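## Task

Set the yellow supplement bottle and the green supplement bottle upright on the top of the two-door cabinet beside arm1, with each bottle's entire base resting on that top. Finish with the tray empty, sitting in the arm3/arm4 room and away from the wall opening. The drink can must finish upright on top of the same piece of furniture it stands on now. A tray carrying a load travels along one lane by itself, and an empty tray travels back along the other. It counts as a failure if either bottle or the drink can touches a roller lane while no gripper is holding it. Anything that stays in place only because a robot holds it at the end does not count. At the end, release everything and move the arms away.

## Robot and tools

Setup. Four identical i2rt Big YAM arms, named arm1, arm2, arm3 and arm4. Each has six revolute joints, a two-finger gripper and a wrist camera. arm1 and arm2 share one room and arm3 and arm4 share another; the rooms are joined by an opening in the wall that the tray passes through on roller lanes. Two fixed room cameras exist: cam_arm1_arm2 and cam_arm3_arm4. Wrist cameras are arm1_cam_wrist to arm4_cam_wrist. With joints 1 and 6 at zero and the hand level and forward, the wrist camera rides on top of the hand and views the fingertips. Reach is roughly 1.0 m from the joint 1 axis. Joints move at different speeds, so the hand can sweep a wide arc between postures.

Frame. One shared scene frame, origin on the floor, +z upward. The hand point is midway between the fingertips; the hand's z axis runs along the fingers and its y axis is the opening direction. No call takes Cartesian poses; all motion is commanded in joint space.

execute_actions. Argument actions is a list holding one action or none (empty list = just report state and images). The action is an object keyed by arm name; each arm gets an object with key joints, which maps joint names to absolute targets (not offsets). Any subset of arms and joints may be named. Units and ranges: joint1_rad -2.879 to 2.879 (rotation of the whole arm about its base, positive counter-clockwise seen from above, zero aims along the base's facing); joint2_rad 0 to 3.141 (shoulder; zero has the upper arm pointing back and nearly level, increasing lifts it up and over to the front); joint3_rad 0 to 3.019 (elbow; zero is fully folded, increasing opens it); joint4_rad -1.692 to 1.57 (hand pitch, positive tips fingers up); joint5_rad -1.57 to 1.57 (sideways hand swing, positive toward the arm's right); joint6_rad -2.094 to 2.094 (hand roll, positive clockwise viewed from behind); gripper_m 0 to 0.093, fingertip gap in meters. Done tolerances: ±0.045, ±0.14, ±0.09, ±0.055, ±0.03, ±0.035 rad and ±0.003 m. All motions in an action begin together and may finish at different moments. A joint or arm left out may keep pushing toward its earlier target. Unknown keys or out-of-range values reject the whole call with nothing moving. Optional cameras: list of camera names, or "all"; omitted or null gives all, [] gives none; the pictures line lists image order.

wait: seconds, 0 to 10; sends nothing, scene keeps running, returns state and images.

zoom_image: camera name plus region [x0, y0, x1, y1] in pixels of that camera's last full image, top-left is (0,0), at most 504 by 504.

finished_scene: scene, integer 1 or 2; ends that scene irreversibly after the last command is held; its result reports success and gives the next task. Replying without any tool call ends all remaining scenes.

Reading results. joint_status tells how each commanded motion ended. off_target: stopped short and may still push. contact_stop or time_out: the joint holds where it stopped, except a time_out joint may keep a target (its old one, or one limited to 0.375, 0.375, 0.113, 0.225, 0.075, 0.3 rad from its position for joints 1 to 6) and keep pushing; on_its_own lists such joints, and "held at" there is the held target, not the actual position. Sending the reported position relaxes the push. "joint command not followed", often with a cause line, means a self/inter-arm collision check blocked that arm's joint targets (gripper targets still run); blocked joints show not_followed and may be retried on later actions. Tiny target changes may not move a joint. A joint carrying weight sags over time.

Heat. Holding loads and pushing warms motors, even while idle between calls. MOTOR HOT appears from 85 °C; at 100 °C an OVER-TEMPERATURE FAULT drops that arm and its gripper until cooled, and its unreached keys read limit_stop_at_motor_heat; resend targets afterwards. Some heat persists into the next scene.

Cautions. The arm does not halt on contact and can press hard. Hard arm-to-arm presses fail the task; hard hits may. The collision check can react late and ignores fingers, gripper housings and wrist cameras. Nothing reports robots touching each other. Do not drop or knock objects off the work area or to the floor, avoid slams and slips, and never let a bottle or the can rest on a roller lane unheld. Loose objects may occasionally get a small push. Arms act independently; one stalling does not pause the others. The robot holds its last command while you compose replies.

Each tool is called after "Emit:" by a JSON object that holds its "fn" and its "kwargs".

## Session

Emit:
{"fn": "execute_actions", "kwargs": {"actions": []}}

Scene clock: 0.00 s.
arm1.joint_positions: joint1_rad=+0.147 joint2_rad=+0.611 joint3_rad=+1.534 joint4_rad=-1.564 joint5_rad=-0.154 joint6_rad=-0.137 gripper_m=+0.095
arm1.joint_status: not commanded
arm1.hand: x=-1.2005 y=-0.4294 z=+1.4499 quat_wxyz=(-0.262, +0.730, -0.510, -0.371) (m; scene frame)
arm2.joint_positions: joint1_rad=-0.194 joint2_rad=+0.327 joint3_rad=+1.332 joint4_rad=-1.511 joint5_rad=-0.146 joint6_rad=+0.029 gripper_m=+0.094
arm2.joint_status: not commanded
arm2.hand: x=-1.6940 y=+0.1331 z=+1.4768 quat_wxyz=(-0.510, -0.076, -0.857, -0.007) (m; scene frame)
arm3.joint_positions: joint1_rad=+0.199 joint2_rad=+0.622 joint3_rad=+1.618 joint4_rad=-1.358 joint5_rad=+0.088 joint6_rad=-0.020 gripper_m=+0.094
arm3.joint_status: not commanded
arm3.hand: x=+1.1347 y=-0.4056 z=+1.5107 quat_wxyz=(-0.388, +0.623, -0.539, -0.413) (m; scene frame)
arm4.joint_positions: joint1_rad=+0.646 joint2_rad=+0.420 joint3_rad=+1.498 joint4_rad=-1.368 joint5_rad=+0.140 joint6_rad=+0.120 gripper_m=+0.095
arm4.joint_status: not commanded
arm4.hand: x=+1.6917 y=+0.0670 z=+1.5502 quat_wxyz=(-0.178, -0.784, -0.185, +0.566) (m; scene frame)
pictures: arm1_cam_wrist, arm2_cam_wrist, arm3_cam_wrist, arm4_cam_wrist, cam_arm1_arm2, cam_arm3_arm4
Images, in order (width x height): arm1_cam_wrist 672x504, arm2_cam_wrist 672x504, arm3_cam_wrist 672x504, arm4_cam_wrist 672x504, cam_arm1_arm2 672x504, cam_arm3_arm4 672x504.

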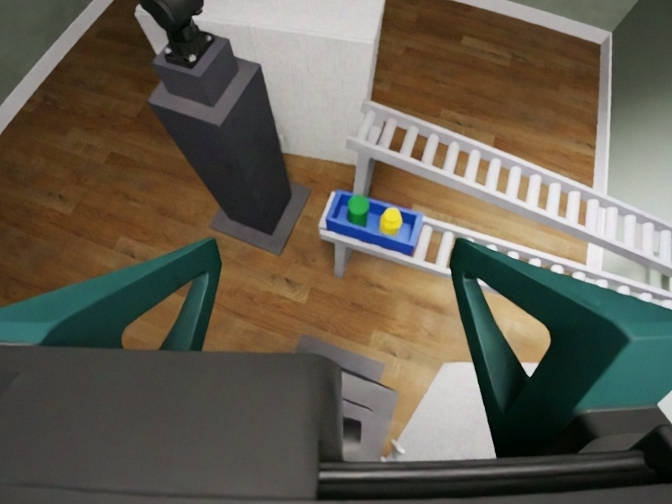

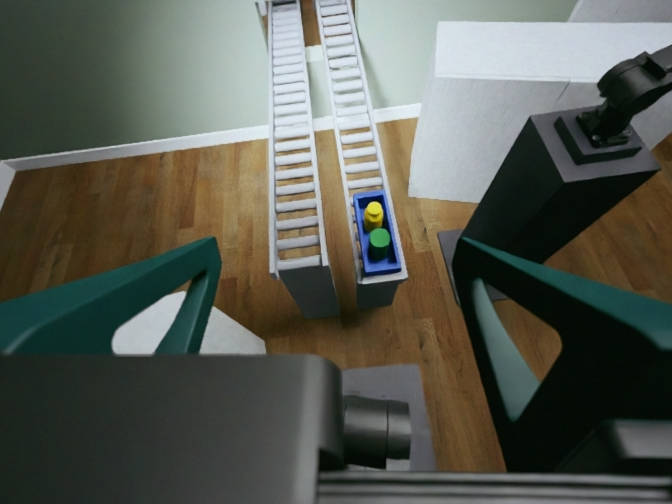

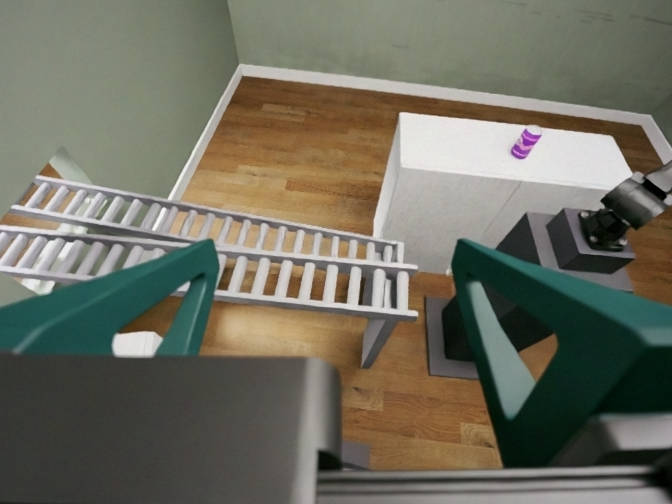

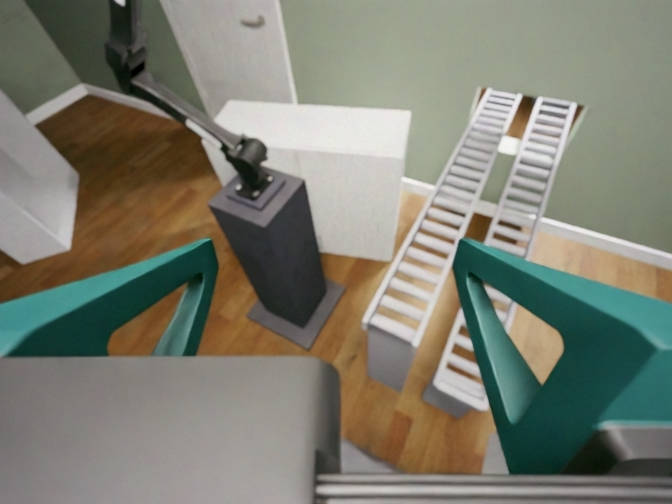

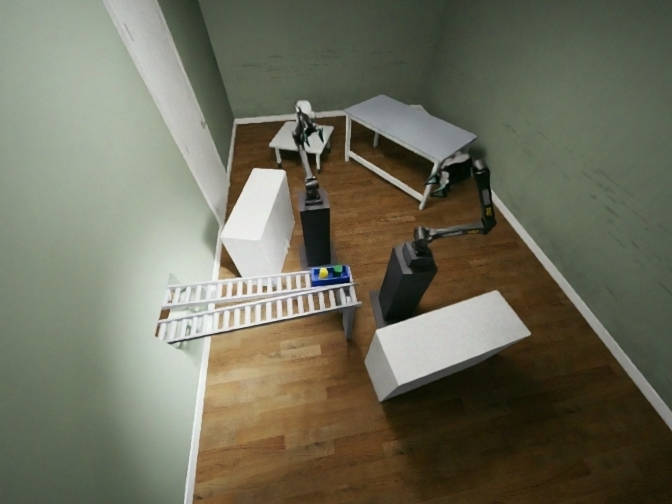

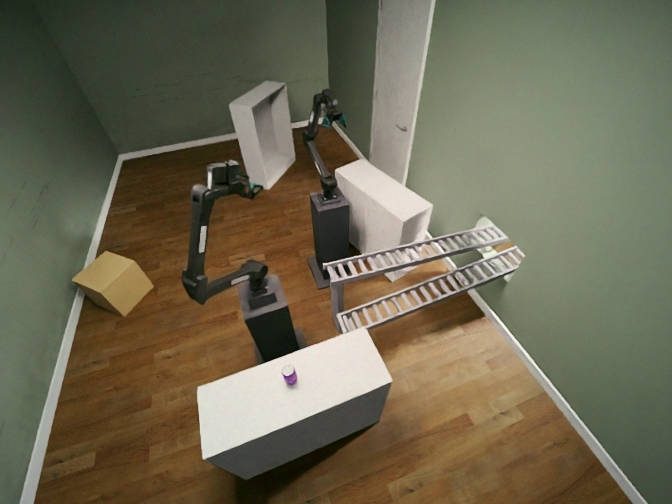

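Emit:
{"fn": "execute_actions", "kwargs": {"actions": []}}

Scene clock: 3.73 s.
arm1.joint_positions: joint1_rad=+0.147 joint2_rad=+0.611 joint3_rad=+1.534 joint4_rad=-1.564 joint5_rad=-0.154 joint6_rad=-0.137 gripper_m=+0.095
arm1.joint_status: not commanded
arm1.hand: x=-1.2005 y=-0.4294 z=+1.4499 quat_wxyz=(-0.262, +0.730, -0.510, -0.371) (m; scene frame)
arm2.joint_positions: joint1_rad=-0.194 joint2_rad=+0.327 joint3_rad=+1.332 joint4_rad=-1.511 joint5_rad=-0.146 joint6_rad=+0.029 gripper_m=+0.094
arm2.joint_status: not commanded
arm2.hand: x=-1.6940 y=+0.1331 z=+1.4768 quat_wxyz=(-0.510, -0.076, -0.857, -0.007) (m; scene frame)
arm3.joint_positions: joint1_rad=+0.199 joint2_rad=+0.622 joint3_rad=+1.618 joint4_rad=-1.358 joint5_rad=+0.088 joint6_rad=-0.020 gripper_m=+0.094
arm3.joint_status: not commanded
arm3.hand: x=+1.1347 y=-0.4056 z=+1.5107 quat_wxyz=(-0.388, +0.623, -0.539, -0.413) (m; scene frame)
arm4.joint_positions: joint1_rad=+0.646 joint2_rad=+0.420 joint3_rad=+1.498 joint4_rad=-1.368 joint5_rad=+0.140 joint6_rad=+0.120 gripper_m=+0.095
arm4.joint_status: not commanded
arm4.hand: x=+1.6917 y=+0.0670 z=+1.5502 quat_wxyz=(-0.178, -0.784, -0.185, +0.566) (m; scene frame)
pictures: arm1_cam_wrist, arm2_cam_wrist, arm3_cam_wrist, arm4_cam_wrist, cam_arm1_arm2, cam_arm3_arm4
Images, in order (width x height): arm1_cam_wrist 672x504, arm2_cam_wrist 672x504, arm3_cam_wrist 672x504, arm4_cam_wrist 672x504, cam_arm1_arm2 672x504, cam_arm3_arm4 672x504.

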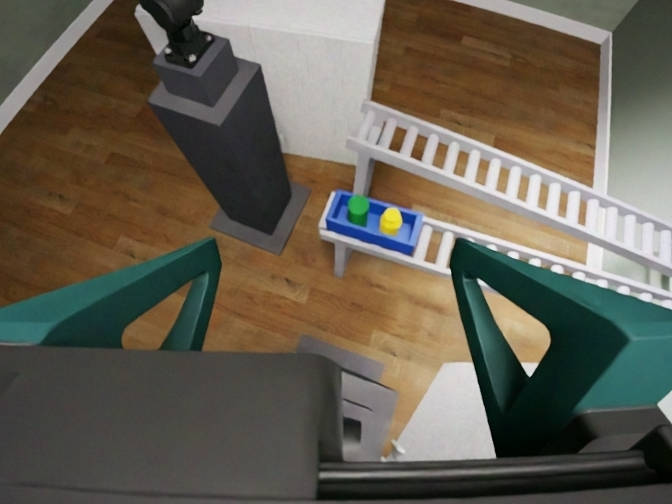

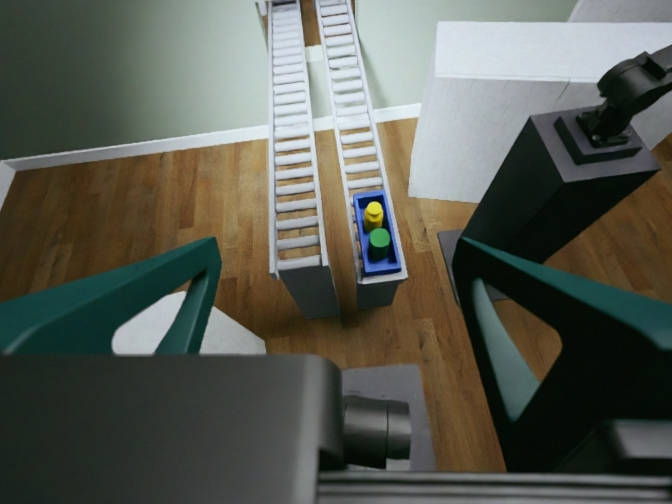

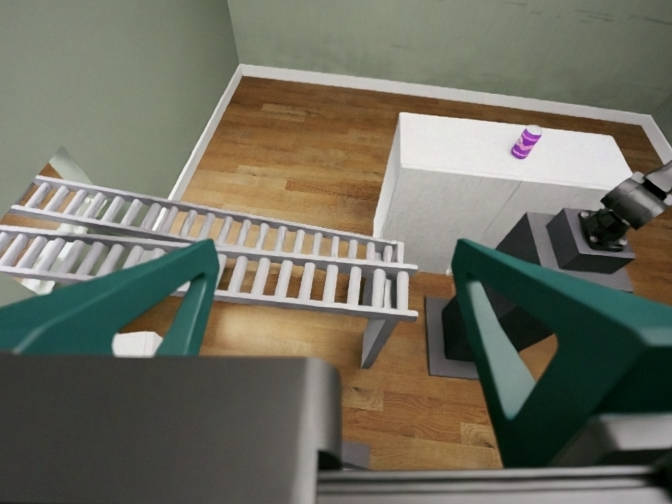

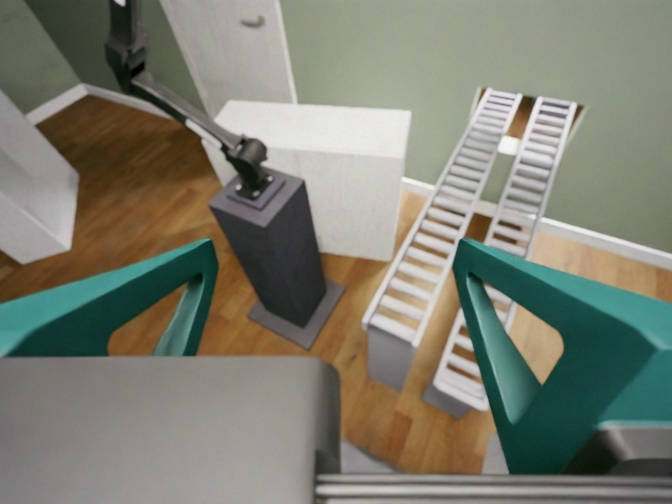

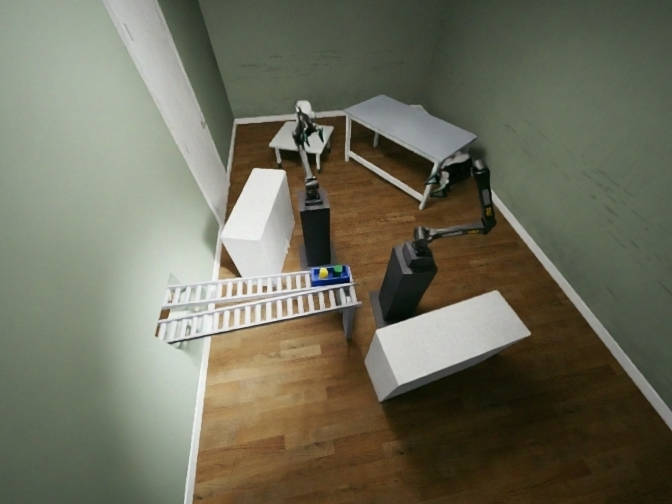

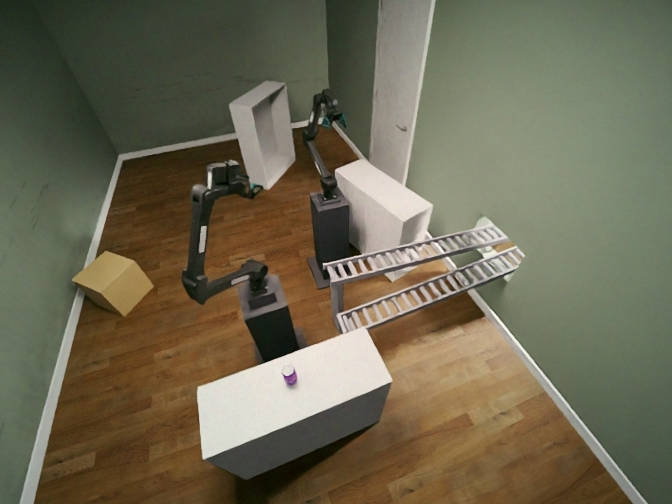

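Emit:
{"fn": "execute_actions", "kwargs": {"actions": [{"arm1":{"joints":{"joint1_rad":0.0,"joint2_rad":1.87,"joint3_rad":1.87,"joint4_rad":-1.58,"joint5_rad":0,"joint6_rad":-1.56,"gripper_m":0.093}},"arm2":{"joints":{"joint1_rad":0.3,"joint5_rad":0,"joint6_rad":0.3}}}], "cameras": ["arm1_cam_wrist"]}}

Emit:
{"fn": "execute_actions", "kwargs": {"actions": [{"arm1":{"joints":{"joint2_rad":2.25,"joint3_rad":1.60,"joint4_rad":-0.91}}}], "cameras": ["arm1_cam_wrist","cam_arm1_arm2"]}}

Scene clock: 6.93 s.
arm1.joint_positions: joint1_rad=+0.012 joint2_rad=+1.888 joint3_rad=+1.841 joint4_rad=-1.575 joint5_rad=-0.002 joint6_rad=-1.549 gripper_m=+0.093
arm1.joint_status: all done
arm1.hand: x=-1.1598 y=-0.0270 z=+1.0929 quat_wxyz=(+0.026, +1.000, -0.006, -0.008) (m; scene frame)
arm2.joint_positions: joint1_rad=+0.291 joint2_rad=+0.327 joint3_rad=+1.332 joint4_rad=-1.511 joint5_rad=-0.004 joint6_rad=+0.290 gripper_m=+0.094
arm2.joint_status: all done
arm2.hand: x=-1.6985 y=+0.1594 z=+1.4758 quat_wxyz=(-0.489, -0.015, -0.862, -0.134) (m; scene frame)
arm3.joint_positions: joint1_rad=+0.199 joint2_rad=+0.622 joint3_rad=+1.618 joint4_rad=-1.358 joint5_rad=+0.088 joint6_rad=-0.020 gripper_m=+0.094
arm3.joint_status: not commanded
arm3.hand: x=+1.1347 y=-0.4056 z=+1.5107 quat_wxyz=(-0.388, +0.623, -0.539, -0.413) (m; scene frame)
arm4.joint_positions: joint1_rad=+0.646 joint2_rad=+0.420 joint3_rad=+1.498 joint4_rad=-1.368 joint5_rad=+0.140 joint6_rad=+0.120 gripper_m=+0.095
arm4.joint_status: not commanded
arm4.hand: x=+1.6917 y=+0.0670 z=+1.5502 quat_wxyz=(-0.178, -0.784, -0.185, +0.566) (m; scene frame)
pictures: arm1_cam_wrist
Images, in order (width x height): arm1_cam_wrist 672x504.

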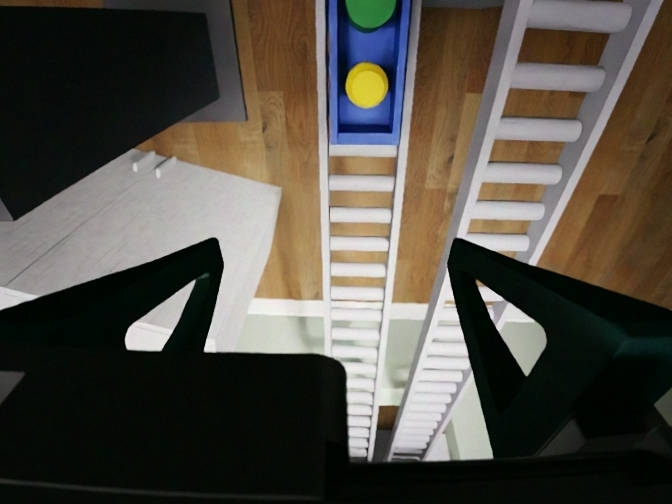

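Scene clock: 8.37 s.
arm1.joint_positions: joint1_rad=+0.012 joint2_rad=+2.266 joint3_rad=+1.572 joint4_rad=-0.919 joint5_rad=-0.002 joint6_rad=-1.551 gripper_m=+0.093
arm1.joint_status: all done
arm1.hand: x=-1.1647 y=+0.0000 z=+0.7757 quat_wxyz=(+0.020, +1.000, -0.005, -0.008) (m; scene frame)
arm2.joint_positions: joint1_rad=+0.291 joint2_rad=+0.327 joint3_rad=+1.332 joint4_rad=-1.511 joint5_rad=-0.004 joint6_rad=+0.290 gripper_m=+0.094
arm2.joint_status: not commanded
arm2.hand: x=-1.6985 y=+0.1594 z=+1.4758 quat_wxyz=(-0.489, -0.015, -0.862, -0.134) (m; scene frame)
arm3.joint_positions: joint1_rad=+0.199 joint2_rad=+0.622 joint3_rad=+1.618 joint4_rad=-1.358 joint5_rad=+0.088 joint6_rad=-0.020 gripper_m=+0.094
arm3.joint_status: not commanded
arm3.hand: x=+1.1347 y=-0.4056 z=+1.5107 quat_wxyz=(-0.388, +0.623, -0.539, -0.413) (m; scene frame)
arm4.joint_positions: joint1_rad=+0.646 joint2_rad=+0.420 joint3_rad=+1.498 joint4_rad=-1.368 joint5_rad=+0.140 joint6_rad=+0.120 gripper_m=+0.095
arm4.joint_status: not commanded
arm4.hand: x=+1.6917 y=+0.0670 z=+1.5502 quat_wxyz=(-0.178, -0.784, -0.185, +0.566) (m; scene frame)
pictures: arm1_cam_wrist, cam_arm1_arm2
Images, in order (width x height): arm1_cam_wrist 672x504, cam_arm1_arm2 672x504.

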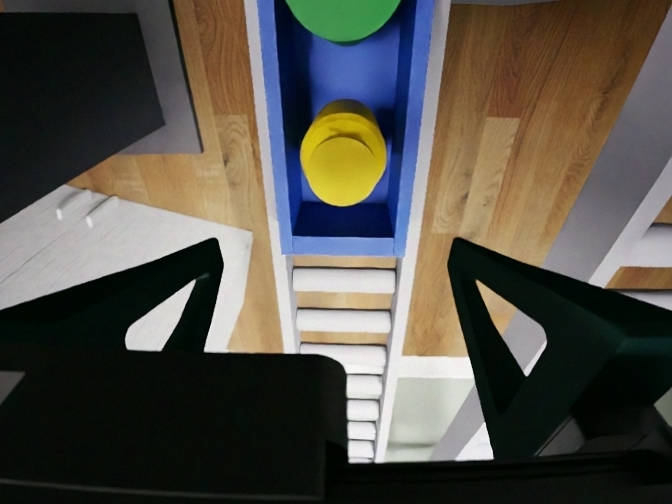

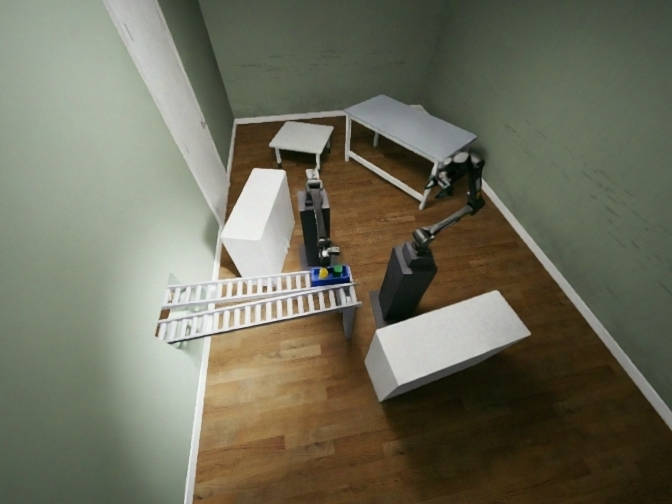

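Emit:
{"fn": "execute_actions", "kwargs": {"actions": [{"arm1":{"joints":{"joint1_rad":-0.025,"joint2_rad":2.36,"joint3_rad":1.61,"joint4_rad":-0.82,"joint6_rad":-1.58}}}], "cameras": ["arm1_cam_wrist"]}}

Scene clock: 10.40 s.
arm1.joint_positions: joint1_rad=-0.016 joint2_rad=+2.335 joint3_rad=+1.587 joint4_rad=-0.829 joint5_rad=-0.002 joint6_rad=-1.570 gripper_m=+0.093
arm1.joint_status: all done
arm1.hand: x=-1.1483 y=+0.0114 z=+0.7388 quat_wxyz=(+0.003, +1.000, -0.010, -0.008) (m; scene frame)
arm2.joint_positions: joint1_rad=+0.291 joint2_rad=+0.327 joint3_rad=+1.332 joint4_rad=-1.511 joint5_rad=-0.004 joint6_rad=+0.290 gripper_m=+0.094
arm2.joint_status: not commanded
arm2.hand: x=-1.6985 y=+0.1594 z=+1.4758 quat_wxyz=(-0.489, -0.015, -0.862, -0.134) (m; scene frame)
arm3.joint_positions: joint1_rad=+0.199 joint2_rad=+0.622 joint3_rad=+1.618 joint4_rad=-1.358 joint5_rad=+0.088 joint6_rad=-0.020 gripper_m=+0.094
arm3.joint_status: not commanded
arm3.hand: x=+1.1347 y=-0.4056 z=+1.5107 quat_wxyz=(-0.388, +0.623, -0.539, -0.413) (m; scene frame)
arm4.joint_positions: joint1_rad=+0.646 joint2_rad=+0.420 joint3_rad=+1.498 joint4_rad=-1.368 joint5_rad=+0.140 joint6_rad=+0.120 gripper_m=+0.095
arm4.joint_status: not commanded
arm4.hand: x=+1.6917 y=+0.0670 z=+1.5502 quat_wxyz=(-0.178, -0.784, -0.185, +0.566) (m; scene frame)
pictures: arm1_cam_wrist
Images, in order (width x height): arm1_cam_wrist 672x504.

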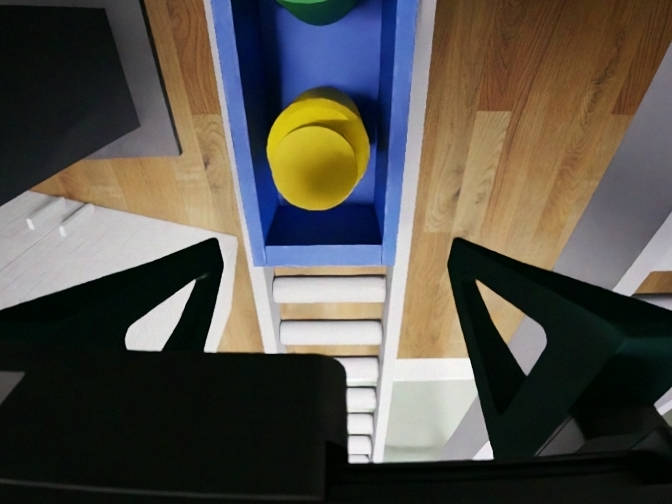

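Emit:
{"fn": "execute_actions", "kwargs": {"actions": [{"arm1":{"joints":{"joint2_rad":2.42,"joint3_rad":1.58,"joint4_rad":-0.735}}}], "cameras": ["arm1_cam_wrist","cam_arm1_arm2"]}}

Scene clock: 12.93 s.
arm1.joint_positions: joint1_rad=-0.016 joint2_rad=+2.392 joint3_rad=+1.576 joint4_rad=-0.745 joint5_rad=-0.002 joint6_rad=-1.570 gripper_m=+0.093
arm1.joint_status: all done
arm1.hand: x=-1.1489 y=+0.0093 z=+0.7019 quat_wxyz=(-0.005, +1.000, -0.010, -0.008) (m; scene frame)
arm2.joint_positions: joint1_rad=+0.291 joint2_rad=+0.327 joint3_rad=+1.332 joint4_rad=-1.511 joint5_rad=-0.004 joint6_rad=+0.290 gripper_m=+0.094
arm2.joint_status: not commanded
arm2.hand: x=-1.6985 y=+0.1594 z=+1.4758 quat_wxyz=(-0.489, -0.015, -0.862, -0.134) (m; scene frame)
arm3.joint_positions: joint1_rad=+0.199 joint2_rad=+0.622 joint3_rad=+1.618 joint4_rad=-1.358 joint5_rad=+0.088 joint6_rad=-0.020 gripper_m=+0.094
arm3.joint_status: not commanded
arm3.hand: x=+1.1347 y=-0.4056 z=+1.5107 quat_wxyz=(-0.388, +0.623, -0.539, -0.413) (m; scene frame)
arm4.joint_positions: joint1_rad=+0.646 joint2_rad=+0.420 joint3_rad=+1.498 joint4_rad=-1.368 joint5_rad=+0.140 joint6_rad=+0.120 gripper_m=+0.095
arm4.joint_status: not commanded
arm4.hand: x=+1.6917 y=+0.0670 z=+1.5502 quat_wxyz=(-0.178, -0.784, -0.185, +0.566) (m; scene frame)
pictures: arm1_cam_wrist, cam_arm1_arm2
Images, in order (width x height): arm1_cam_wrist 672x504, cam_arm1_arm2 672x504.

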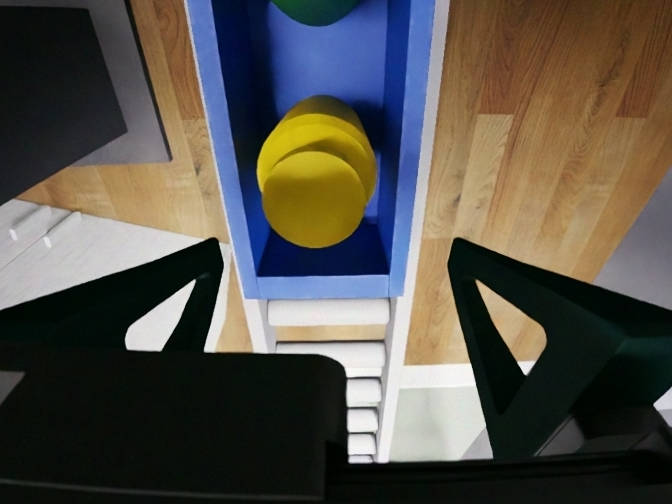

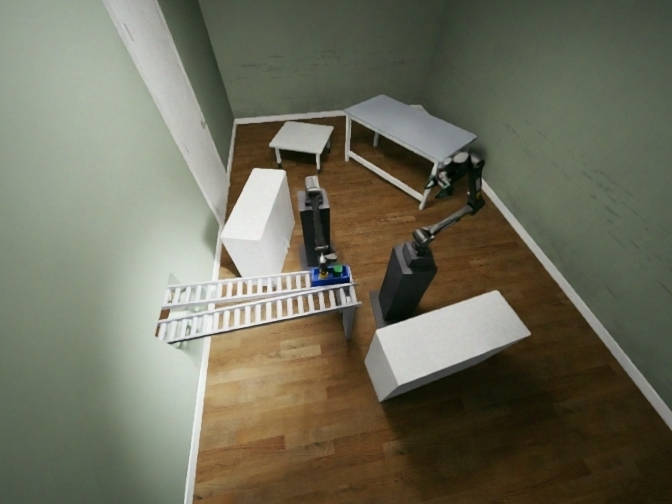

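Emit:
{"fn": "execute_actions", "kwargs": {"actions": [{"arm1":{"joints":{"joint2_rad":2.40,"joint3_rad":1.525,"joint4_rad":-0.71}}}], "cameras": ["arm1_cam_wrist"]}}

Scene clock: 15.53 s.
arm1.joint_positions: joint1_rad=-0.016 joint2_rad=+2.392 joint3_rad=+1.519 joint4_rad=-0.719 joint5_rad=-0.002 joint6_rad=-1.570 gripper_m=+0.093
arm1.joint_status: all done
arm1.hand: x=-1.1496 y=-0.0145 z=+0.6875 quat_wxyz=(+0.010, +1.000, -0.009, -0.008) (m; scene frame)
arm2.joint_positions: joint1_rad=+0.291 joint2_rad=+0.327 joint3_rad=+1.332 joint4_rad=-1.511 joint5_rad=-0.004 joint6_rad=+0.290 gripper_m=+0.094
arm2.joint_status: not commanded
arm2.hand: x=-1.6985 y=+0.1594 z=+1.4758 quat_wxyz=(-0.489, -0.015, -0.862, -0.134) (m; scene frame)
arm3.joint_positions: joint1_rad=+0.199 joint2_rad=+0.622 joint3_rad=+1.618 joint4_rad=-1.358 joint5_rad=+0.088 joint6_rad=-0.020 gripper_m=+0.094
arm3.joint_status: not commanded
arm3.hand: x=+1.1347 y=-0.4056 z=+1.5107 quat_wxyz=(-0.388, +0.623, -0.539, -0.413) (m; scene frame)
arm4.joint_positions: joint1_rad=+0.646 joint2_rad=+0.420 joint3_rad=+1.498 joint4_rad=-1.368 joint5_rad=+0.140 joint6_rad=+0.120 gripper_m=+0.095
arm4.joint_status: not commanded
arm4.hand: x=+1.6917 y=+0.0670 z=+1.5502 quat_wxyz=(-0.178, -0.784, -0.185, +0.566) (m; scene frame)
pictures: arm1_cam_wrist
Images, in order (width x height): arm1_cam_wrist 672x504.

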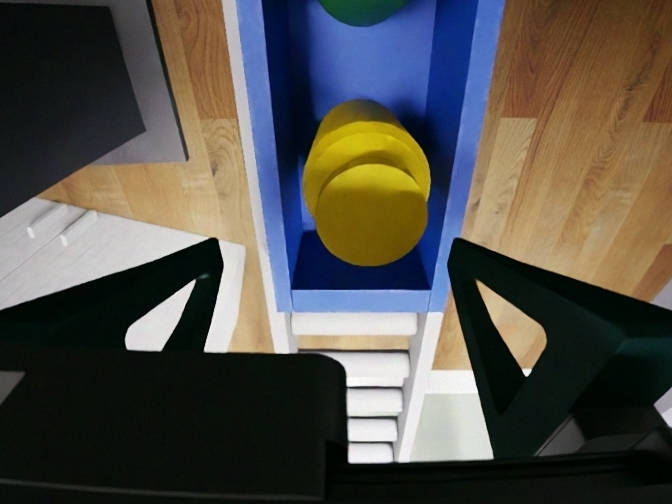

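Emit:
{"fn": "execute_actions", "kwargs": {"actions": [{"arm1":{"joints":{"joint2_rad":2.49,"joint3_rad":1.58,"joint4_rad":-0.67}}}], "cameras": ["arm1_cam_wrist"]}}

Scene clock: 17.23 s.
arm1.joint_positions: joint1_rad=-0.016 joint2_rad=+2.462 joint3_rad=+1.562 joint4_rad=-0.676 joint5_rad=-0.002 joint6_rad=-1.570 gripper_m=+0.093
arm1.joint_status: all done
arm1.hand: x=-1.1498 y=-0.0048 z=+0.6581 quat_wxyz=(+0.002, +1.000, -0.010, -0.008) (m; scene frame)
arm2.joint_positions: joint1_rad=+0.291 joint2_rad=+0.327 joint3_rad=+1.332 joint4_rad=-1.511 joint5_rad=-0.004 joint6_rad=+0.290 gripper_m=+0.094
arm2.joint_status: not commanded
arm2.hand: x=-1.6985 y=+0.1594 z=+1.4758 quat_wxyz=(-0.489, -0.015, -0.862, -0.134) (m; scene frame)
arm3.joint_positions: joint1_rad=+0.199 joint2_rad=+0.622 joint3_rad=+1.618 joint4_rad=-1.358 joint5_rad=+0.088 joint6_rad=-0.020 gripper_m=+0.094
arm3.joint_status: not commanded
arm3.hand: x=+1.1347 y=-0.4056 z=+1.5107 quat_wxyz=(-0.388, +0.623, -0.539, -0.413) (m; scene frame)
arm4.joint_positions: joint1_rad=+0.646 joint2_rad=+0.420 joint3_rad=+1.498 joint4_rad=-1.368 joint5_rad=+0.140 joint6_rad=+0.120 gripper_m=+0.095
arm4.joint_status: not commanded
arm4.hand: x=+1.6917 y=+0.0670 z=+1.5502 quat_wxyz=(-0.178, -0.784, -0.185, +0.566) (m; scene frame)
pictures: arm1_cam_wrist
Images, in order (width x height): arm1_cam_wrist 672x504.

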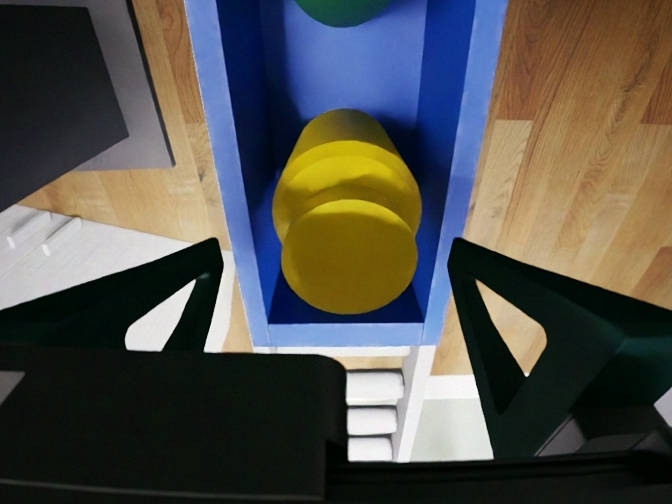

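Emit:
{"fn": "execute_actions", "kwargs": {"actions": [{"arm1":{"joints":{"joint2_rad":2.51,"joint3_rad":1.59,"joint4_rad":-0.66}}}], "cameras": []}}

Emit:
{"fn": "execute_actions", "kwargs": {"actions": [{"arm1":{"joints":{"gripper_m":0.035}}}], "cameras": ["arm1_cam_wrist"]}}

Scene clock: 18.33 s.
arm1.joint_positions: joint1_rad=-0.016 joint2_rad=+2.470 joint3_rad=+1.562 joint4_rad=-0.671 joint5_rad=-0.002 joint6_rad=-1.570 gripper_m=+0.093
arm1.joint_status: all done
arm1.hand: x=-1.1499 y=-0.0063 z=+0.6535 quat_wxyz=(+0.003, +1.000, -0.010, -0.008) (m; scene frame)
arm2.joint_positions: joint1_rad=+0.291 joint2_rad=+0.327 joint3_rad=+1.332 joint4_rad=-1.511 joint5_rad=-0.004 joint6_rad=+0.290 gripper_m=+0.094
arm2.joint_status: not commanded
arm2.hand: x=-1.6985 y=+0.1594 z=+1.4758 quat_wxyz=(-0.489, -0.015, -0.862, -0.134) (m; scene frame)
arm3.joint_positions: joint1_rad=+0.199 joint2_rad=+0.622 joint3_rad=+1.618 joint4_rad=-1.358 joint5_rad=+0.088 joint6_rad=-0.020 gripper_m=+0.094
arm3.joint_status: not commanded
arm3.hand: x=+1.1347 y=-0.4056 z=+1.5107 quat_wxyz=(-0.388, +0.623, -0.539, -0.413) (m; scene frame)
arm4.joint_positions: joint1_rad=+0.646 joint2_rad=+0.420 joint3_rad=+1.498 joint4_rad=-1.368 joint5_rad=+0.140 joint6_rad=+0.120 gripper_m=+0.095
arm4.joint_status: not commanded
arm4.hand: x=+1.6917 y=+0.0670 z=+1.5502 quat_wxyz=(-0.178, -0.784, -0.185, +0.566) (m; scene frame)
pictures: none
No camera images: the call's "cameras" was empty. Leave "cameras" out to get every camera's image.

Scene clock: 18.97 s.
arm1.joint_positions: joint1_rad=-0.016 joint2_rad=+2.470 joint3_rad=+1.562 joint4_rad=-0.669 joint5_rad=-0.002 joint6_rad=-1.571 gripper_m=+0.046
arm1.joint_status: gripper_m off_target (ended at +0.046, target +0.035)
arm1.hand: x=-1.1499 y=-0.0057 z=+0.6532 quat_wxyz=(+0.002, +1.000, -0.009, -0.008) (m; scene frame)
arm2.joint_positions: joint1_rad=+0.291 joint2_rad=+0.327 joint3_rad=+1.332 joint4_rad=-1.511 joint5_rad=-0.004 joint6_rad=+0.290 gripper_m=+0.094
arm2.joint_status: not commanded
arm2.hand: x=-1.6985 y=+0.1594 z=+1.4758 quat_wxyz=(-0.489, -0.015, -0.862, -0.134) (m; scene frame)
arm3.joint_positions: joint1_rad=+0.199 joint2_rad=+0.622 joint3_rad=+1.618 joint4_rad=-1.358 joint5_rad=+0.088 joint6_rad=-0.020 gripper_m=+0.094
arm3.joint_status: not commanded
arm3.hand: x=+1.1347 y=-0.4056 z=+1.5107 quat_wxyz=(-0.388, +0.623, -0.539, -0.413) (m; scene frame)
arm4.joint_positions: joint1_rad=+0.646 joint2_rad=+0.420 joint3_rad=+1.498 joint4_rad=-1.368 joint5_rad=+0.140 joint6_rad=+0.120 gripper_m=+0.095
arm4.joint_status: not commanded
arm4.hand: x=+1.6917 y=+0.0670 z=+1.5502 quat_wxyz=(-0.178, -0.784, -0.185, +0.566) (m; scene frame)
pictures: arm1_cam_wrist
Images, in order (width x height): arm1_cam_wrist 672x504.

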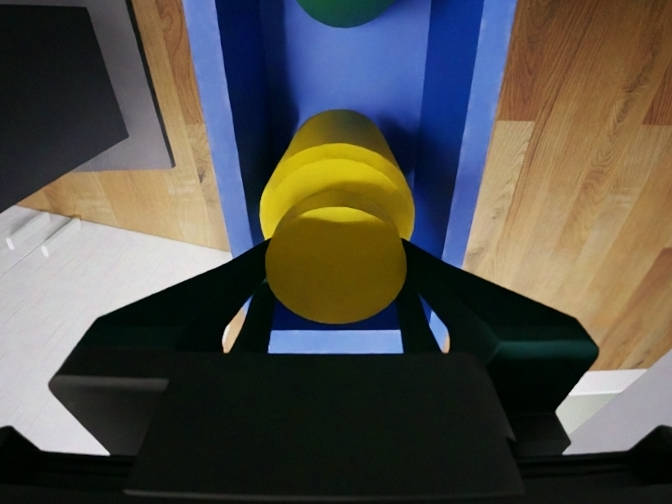

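Emit:
{"fn": "execute_actions", "kwargs": {"actions": [{"arm1":{"joints":{"gripper_m":0.085,"joint2_rad":2.53,"joint4_rad":-0.64}}}], "cameras": []}}

Emit:
{"fn": "execute_actions", "kwargs": {"actions": [{"arm1":{"joints":{"gripper_m":0.035}}}], "cameras": ["arm1_cam_wrist"]}}

Scene clock: 20.37 s.
arm1.joint_positions: joint1_rad=-0.016 joint2_rad=+2.494 joint3_rad=+1.565 joint4_rad=-0.650 joint5_rad=-0.002 joint6_rad=-1.571 gripper_m=+0.085
arm1.joint_status: all done
arm1.hand: x=-1.1502 y=-0.0085 z=+0.6404 quat_wxyz=(+0.004, +1.000, -0.009, -0.008) (m; scene frame)
arm2.joint_positions: joint1_rad=+0.291 joint2_rad=+0.327 joint3_rad=+1.332 joint4_rad=-1.511 joint5_rad=-0.004 joint6_rad=+0.290 gripper_m=+0.094
arm2.joint_status: not commanded
arm2.hand: x=-1.6985 y=+0.1594 z=+1.4758 quat_wxyz=(-0.489, -0.015, -0.862, -0.134) (m; scene frame)
arm3.joint_positions: joint1_rad=+0.199 joint2_rad=+0.622 joint3_rad=+1.618 joint4_rad=-1.358 joint5_rad=+0.088 joint6_rad=-0.020 gripper_m=+0.094
arm3.joint_status: not commanded
arm3.hand: x=+1.1347 y=-0.4056 z=+1.5107 quat_wxyz=(-0.388, +0.623, -0.539, -0.413) (m; scene frame)
arm4.joint_positions: joint1_rad=+0.646 joint2_rad=+0.420 joint3_rad=+1.498 joint4_rad=-1.368 joint5_rad=+0.140 joint6_rad=+0.120 gripper_m=+0.095
arm4.joint_status: not commanded
arm4.hand: x=+1.6917 y=+0.0670 z=+1.5502 quat_wxyz=(-0.178, -0.784, -0.185, +0.566) (m; scene frame)
pictures: none
No camera images: the call's "cameras" was empty. Leave "cameras" out to get every camera's image.

Scene clock: 21.07 s.
arm1.joint_positions: joint1_rad=-0.016 joint2_rad=+2.482 joint3_rad=+1.582 joint4_rad=-0.643 joint5_rad=-0.002 joint6_rad=-1.572 gripper_m=+0.046
arm1.joint_status: gripper_m off_target (ended at +0.046, target +0.035)
arm1.hand: x=-1.1497 y=+0.0068 z=+0.6510 quat_wxyz=(-0.014, +1.000, -0.009, -0.008) (m; scene frame)
arm2.joint_positions: joint1_rad=+0.291 joint2_rad=+0.327 joint3_rad=+1.332 joint4_rad=-1.511 joint5_rad=-0.004 joint6_rad=+0.290 gripper_m=+0.094
arm2.joint_status: not commanded
arm2.hand: x=-1.6985 y=+0.1594 z=+1.4758 quat_wxyz=(-0.489, -0.015, -0.862, -0.134) (m; scene frame)
arm3.joint_positions: joint1_rad=+0.199 joint2_rad=+0.622 joint3_rad=+1.618 joint4_rad=-1.358 joint5_rad=+0.088 joint6_rad=-0.020 gripper_m=+0.094
arm3.joint_status: not commanded
arm3.hand: x=+1.1347 y=-0.4056 z=+1.5107 quat_wxyz=(-0.388, +0.623, -0.539, -0.413) (m; scene frame)
arm4.joint_positions: joint1_rad=+0.646 joint2_rad=+0.420 joint3_rad=+1.498 joint4_rad=-1.368 joint5_rad=+0.140 joint6_rad=+0.120 gripper_m=+0.095
arm4.joint_status: not commanded
arm4.hand: x=+1.6917 y=+0.0670 z=+1.5502 quat_wxyz=(-0.178, -0.784, -0.185, +0.566) (m; scene frame)
pictures: arm1_cam_wrist
Images, in order (width x height): arm1_cam_wrist 672x504.

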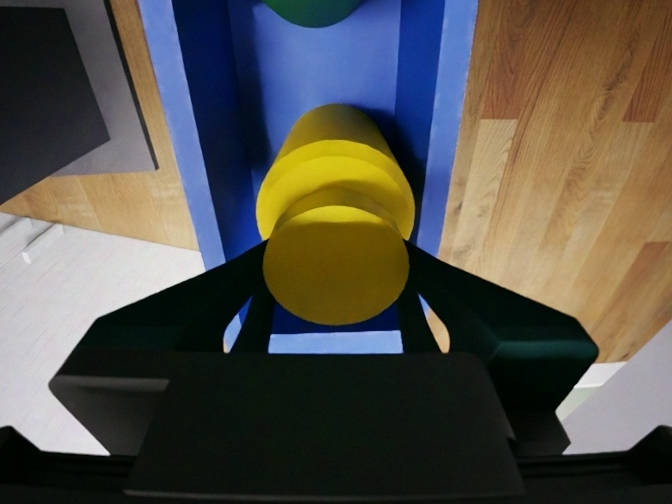

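Emit:
{"fn": "execute_actions", "kwargs": {"actions": [{"arm1":{"joints":{"joint2_rad":2.27,"joint3_rad":1.55,"joint4_rad":-0.87}}}], "cameras": ["arm1_cam_wrist"]}}

Emit:
{"fn": "execute_actions", "kwargs": {"actions": [{"arm1":{"joints":{"joint2_rad":1.78,"joint3_rad":1.72,"joint4_rad":-1.51}}}], "cameras": ["arm1_cam_wrist"]}}

Emit:
{"fn": "execute_actions", "kwargs": {"actions": [{"arm1":{"joints":{"joint1_rad":-1.50}}}], "cameras": ["arm1_cam_wrist","cam_arm1_arm2"]}}

Scene clock: 22.83 s.
arm1.joint_positions: joint1_rad=-0.016 joint2_rad=+2.263 joint3_rad=+1.541 joint4_rad=-0.862 joint5_rad=-0.001 joint6_rad=-1.572 gripper_m=+0.046
arm1.joint_status: all done
arm1.hand: x=-1.1479 y=-0.0004 z=+0.7680 quat_wxyz=(+0.006, +1.000, -0.009, -0.008) (m; scene frame)
arm2.joint_positions: joint1_rad=+0.291 joint2_rad=+0.327 joint3_rad=+1.332 joint4_rad=-1.511 joint5_rad=-0.004 joint6_rad=+0.290 gripper_m=+0.094
arm2.joint_status: not commanded
arm2.hand: x=-1.6985 y=+0.1594 z=+1.4758 quat_wxyz=(-0.489, -0.015, -0.862, -0.134) (m; scene frame)
arm3.joint_positions: joint1_rad=+0.199 joint2_rad=+0.622 joint3_rad=+1.618 joint4_rad=-1.358 joint5_rad=+0.088 joint6_rad=-0.020 gripper_m=+0.094
arm3.joint_status: not commanded
arm3.hand: x=+1.1347 y=-0.4056 z=+1.5107 quat_wxyz=(-0.388, +0.623, -0.539, -0.413) (m; scene frame)
arm4.joint_positions: joint1_rad=+0.646 joint2_rad=+0.420 joint3_rad=+1.498 joint4_rad=-1.368 joint5_rad=+0.140 joint6_rad=+0.120 gripper_m=+0.095
arm4.joint_status: not commanded
arm4.hand: x=+1.6917 y=+0.0670 z=+1.5502 quat_wxyz=(-0.178, -0.784, -0.185, +0.566) (m; scene frame)
pictures: arm1_cam_wrist
Images, in order (width x height): arm1_cam_wrist 672x504.

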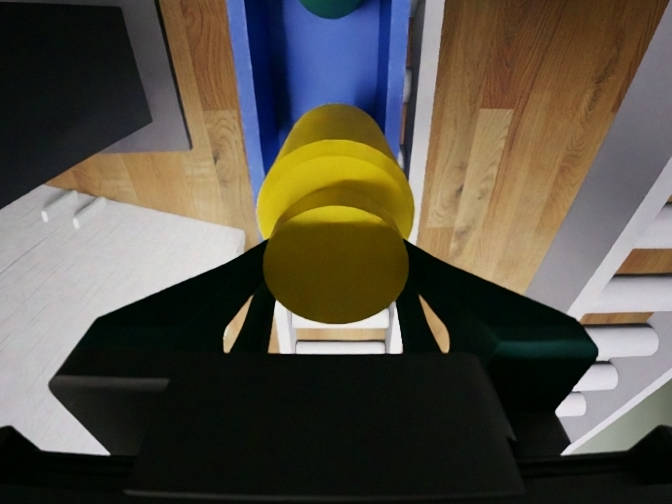

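Scene clock: 24.63 s.
arm1.joint_positions: joint1_rad=-0.016 joint2_rad=+1.780 joint3_rad=+1.704 joint4_rad=-1.503 joint5_rad=-0.001 joint6_rad=-1.572 gripper_m=+0.046
arm1.joint_status: all done
arm1.hand: x=-1.1440 y=-0.0543 z=+1.0995 quat_wxyz=(+0.003, +1.000, -0.009, -0.008) (m; scene frame)
arm2.joint_positions: joint1_rad=+0.291 joint2_rad=+0.327 joint3_rad=+1.332 joint4_rad=-1.511 joint5_rad=-0.004 joint6_rad=+0.290 gripper_m=+0.094
arm2.joint_status: not commanded
arm2.hand: x=-1.6985 y=+0.1594 z=+1.4758 quat_wxyz=(-0.489, -0.015, -0.862, -0.134) (m; scene frame)
arm3.joint_positions: joint1_rad=+0.199 joint2_rad=+0.622 joint3_rad=+1.618 joint4_rad=-1.358 joint5_rad=+0.088 joint6_rad=-0.020 gripper_m=+0.094
arm3.joint_status: not commanded
arm3.hand: x=+1.1347 y=-0.4056 z=+1.5107 quat_wxyz=(-0.388, +0.623, -0.539, -0.413) (m; scene frame)
arm4.joint_positions: joint1_rad=+0.646 joint2_rad=+0.420 joint3_rad=+1.498 joint4_rad=-1.368 joint5_rad=+0.140 joint6_rad=+0.120 gripper_m=+0.095
arm4.joint_status: not commanded
arm4.hand: x=+1.6917 y=+0.0670 z=+1.5502 quat_wxyz=(-0.178, -0.784, -0.185, +0.566) (m; scene frame)
pictures: arm1_cam_wrist
Images, in order (width x height): arm1_cam_wrist 672x504.

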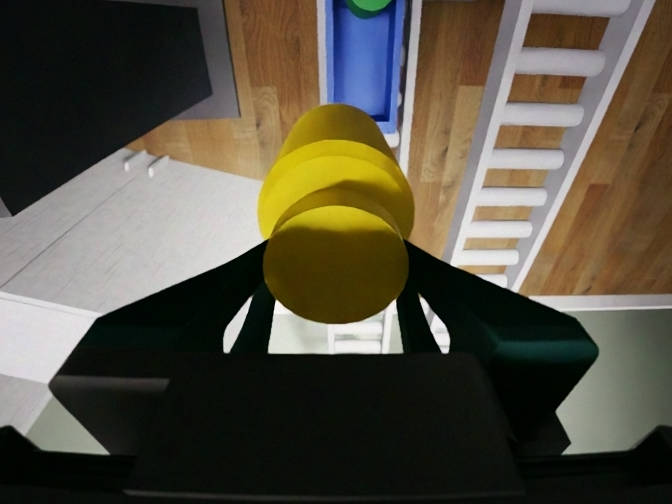

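Scene clock: 26.43 s.
arm1.joint_positions: joint1_rad=-1.504 joint2_rad=+1.780 joint3_rad=+1.704 joint4_rad=-1.503 joint5_rad=+0.001 joint6_rad=-1.572 gripper_m=+0.046
arm1.joint_status: all done
arm1.hand: x=-0.6097 y=-0.5658 z=+1.0911 quat_wxyz=(+0.008, +0.730, -0.684, -0.008) (m; scene frame)
arm2.joint_positions: joint1_rad=+0.291 joint2_rad=+0.327 joint3_rad=+1.332 joint4_rad=-1.511 joint5_rad=-0.004 joint6_rad=+0.290 gripper_m=+0.094
arm2.joint_status: not commanded
arm2.hand: x=-1.6985 y=+0.1594 z=+1.4758 quat_wxyz=(-0.489, -0.015, -0.862, -0.134) (m; scene frame)
arm3.joint_positions: joint1_rad=+0.199 joint2_rad=+0.622 joint3_rad=+1.618 joint4_rad=-1.358 joint5_rad=+0.088 joint6_rad=-0.020 gripper_m=+0.094
arm3.joint_status: not commanded
arm3.hand: x=+1.1347 y=-0.4056 z=+1.5107 quat_wxyz=(-0.388, +0.623, -0.539, -0.413) (m; scene frame)
arm4.joint_positions: joint1_rad=+0.646 joint2_rad=+0.420 joint3_rad=+1.498 joint4_rad=-1.368 joint5_rad=+0.140 joint6_rad=+0.120 gripper_m=+0.095
arm4.joint_status: not commanded
arm4.hand: x=+1.6917 y=+0.0670 z=+1.5502 quat_wxyz=(-0.178, -0.784, -0.185, +0.566) (m; scene frame)
pictures: arm1_cam_wrist, cam_arm1_arm2
Images, in order (width x height): arm1_cam_wrist 672x504, cam_arm1_arm2 672x504.

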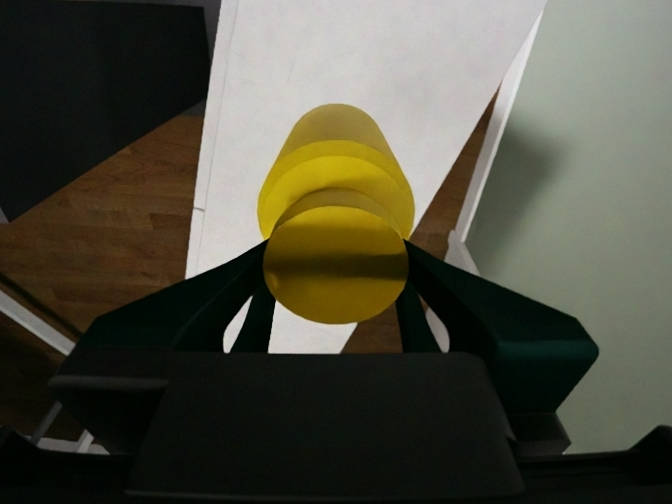

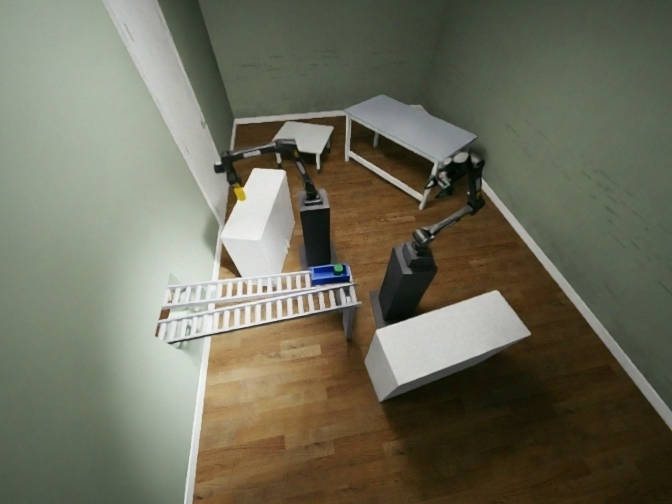

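Emit:
{"fn": "execute_actions", "kwargs": {"actions": [{"arm1":{"joints":{"joint2_rad":1.93,"joint3_rad":1.41,"joint4_rad":-1.04}}}], "cameras": ["arm1_cam_wrist","cam_arm1_arm2"]}}

Scene clock: 28.00 s.
arm1.joint_positions: joint1_rad=-1.504 joint2_rad=+1.952 joint3_rad=+1.388 joint4_rad=-1.049 joint5_rad=+0.001 joint6_rad=-1.573 gripper_m=+0.046
arm1.joint_status: all done
arm1.hand: x=-0.6204 y=-0.5661 z=+0.8858 quat_wxyz=(+0.021, +0.730, -0.683, -0.020) (m; scene frame)
arm2.joint_positions: joint1_rad=+0.291 joint2_rad=+0.327 joint3_rad=+1.332 joint4_rad=-1.511 joint5_rad=-0.004 joint6_rad=+0.290 gripper_m=+0.094
arm2.joint_status: not commanded
arm2.hand: x=-1.6985 y=+0.1594 z=+1.4758 quat_wxyz=(-0.489, -0.015, -0.862, -0.134) (m; scene frame)
arm3.joint_positions: joint1_rad=+0.199 joint2_rad=+0.622 joint3_rad=+1.618 joint4_rad=-1.358 joint5_rad=+0.088 joint6_rad=-0.020 gripper_m=+0.094
arm3.joint_status: not commanded
arm3.hand: x=+1.1347 y=-0.4056 z=+1.5107 quat_wxyz=(-0.388, +0.623, -0.539, -0.413) (m; scene frame)
arm4.joint_positions: joint1_rad=+0.646 joint2_rad=+0.420 joint3_rad=+1.498 joint4_rad=-1.368 joint5_rad=+0.140 joint6_rad=+0.120 gripper_m=+0.095
arm4.joint_status: not commanded
arm4.hand: x=+1.6917 y=+0.0670 z=+1.5502 quat_wxyz=(-0.178, -0.784, -0.185, +0.566) (m; scene frame)
pictures: arm1_cam_wrist, cam_arm1_arm2
Images, in order (width x height): arm1_cam_wrist 672x504, cam_arm1_arm2 672x504.

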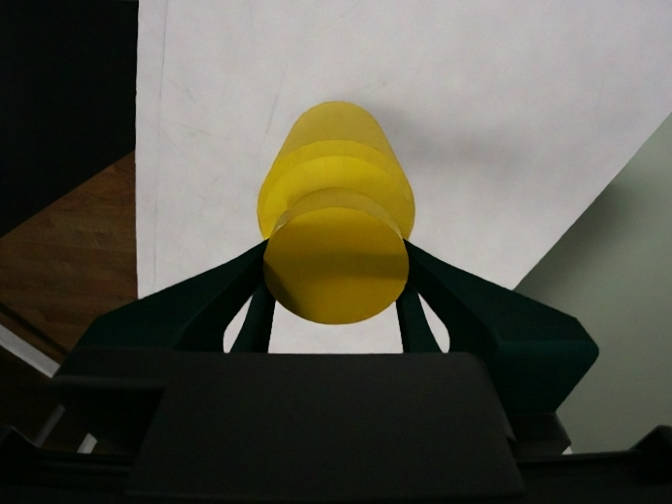

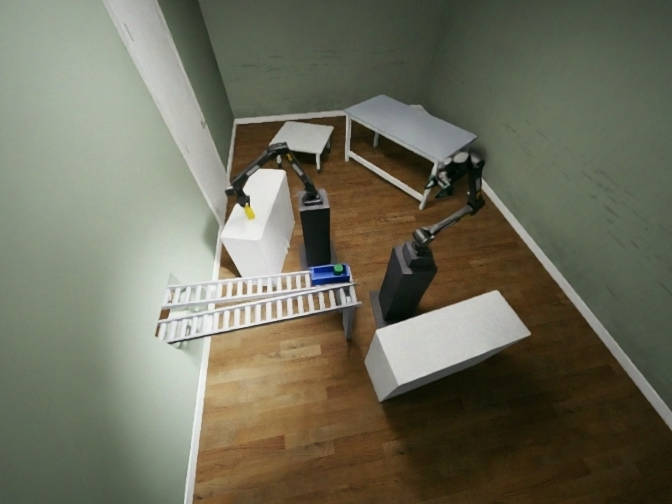

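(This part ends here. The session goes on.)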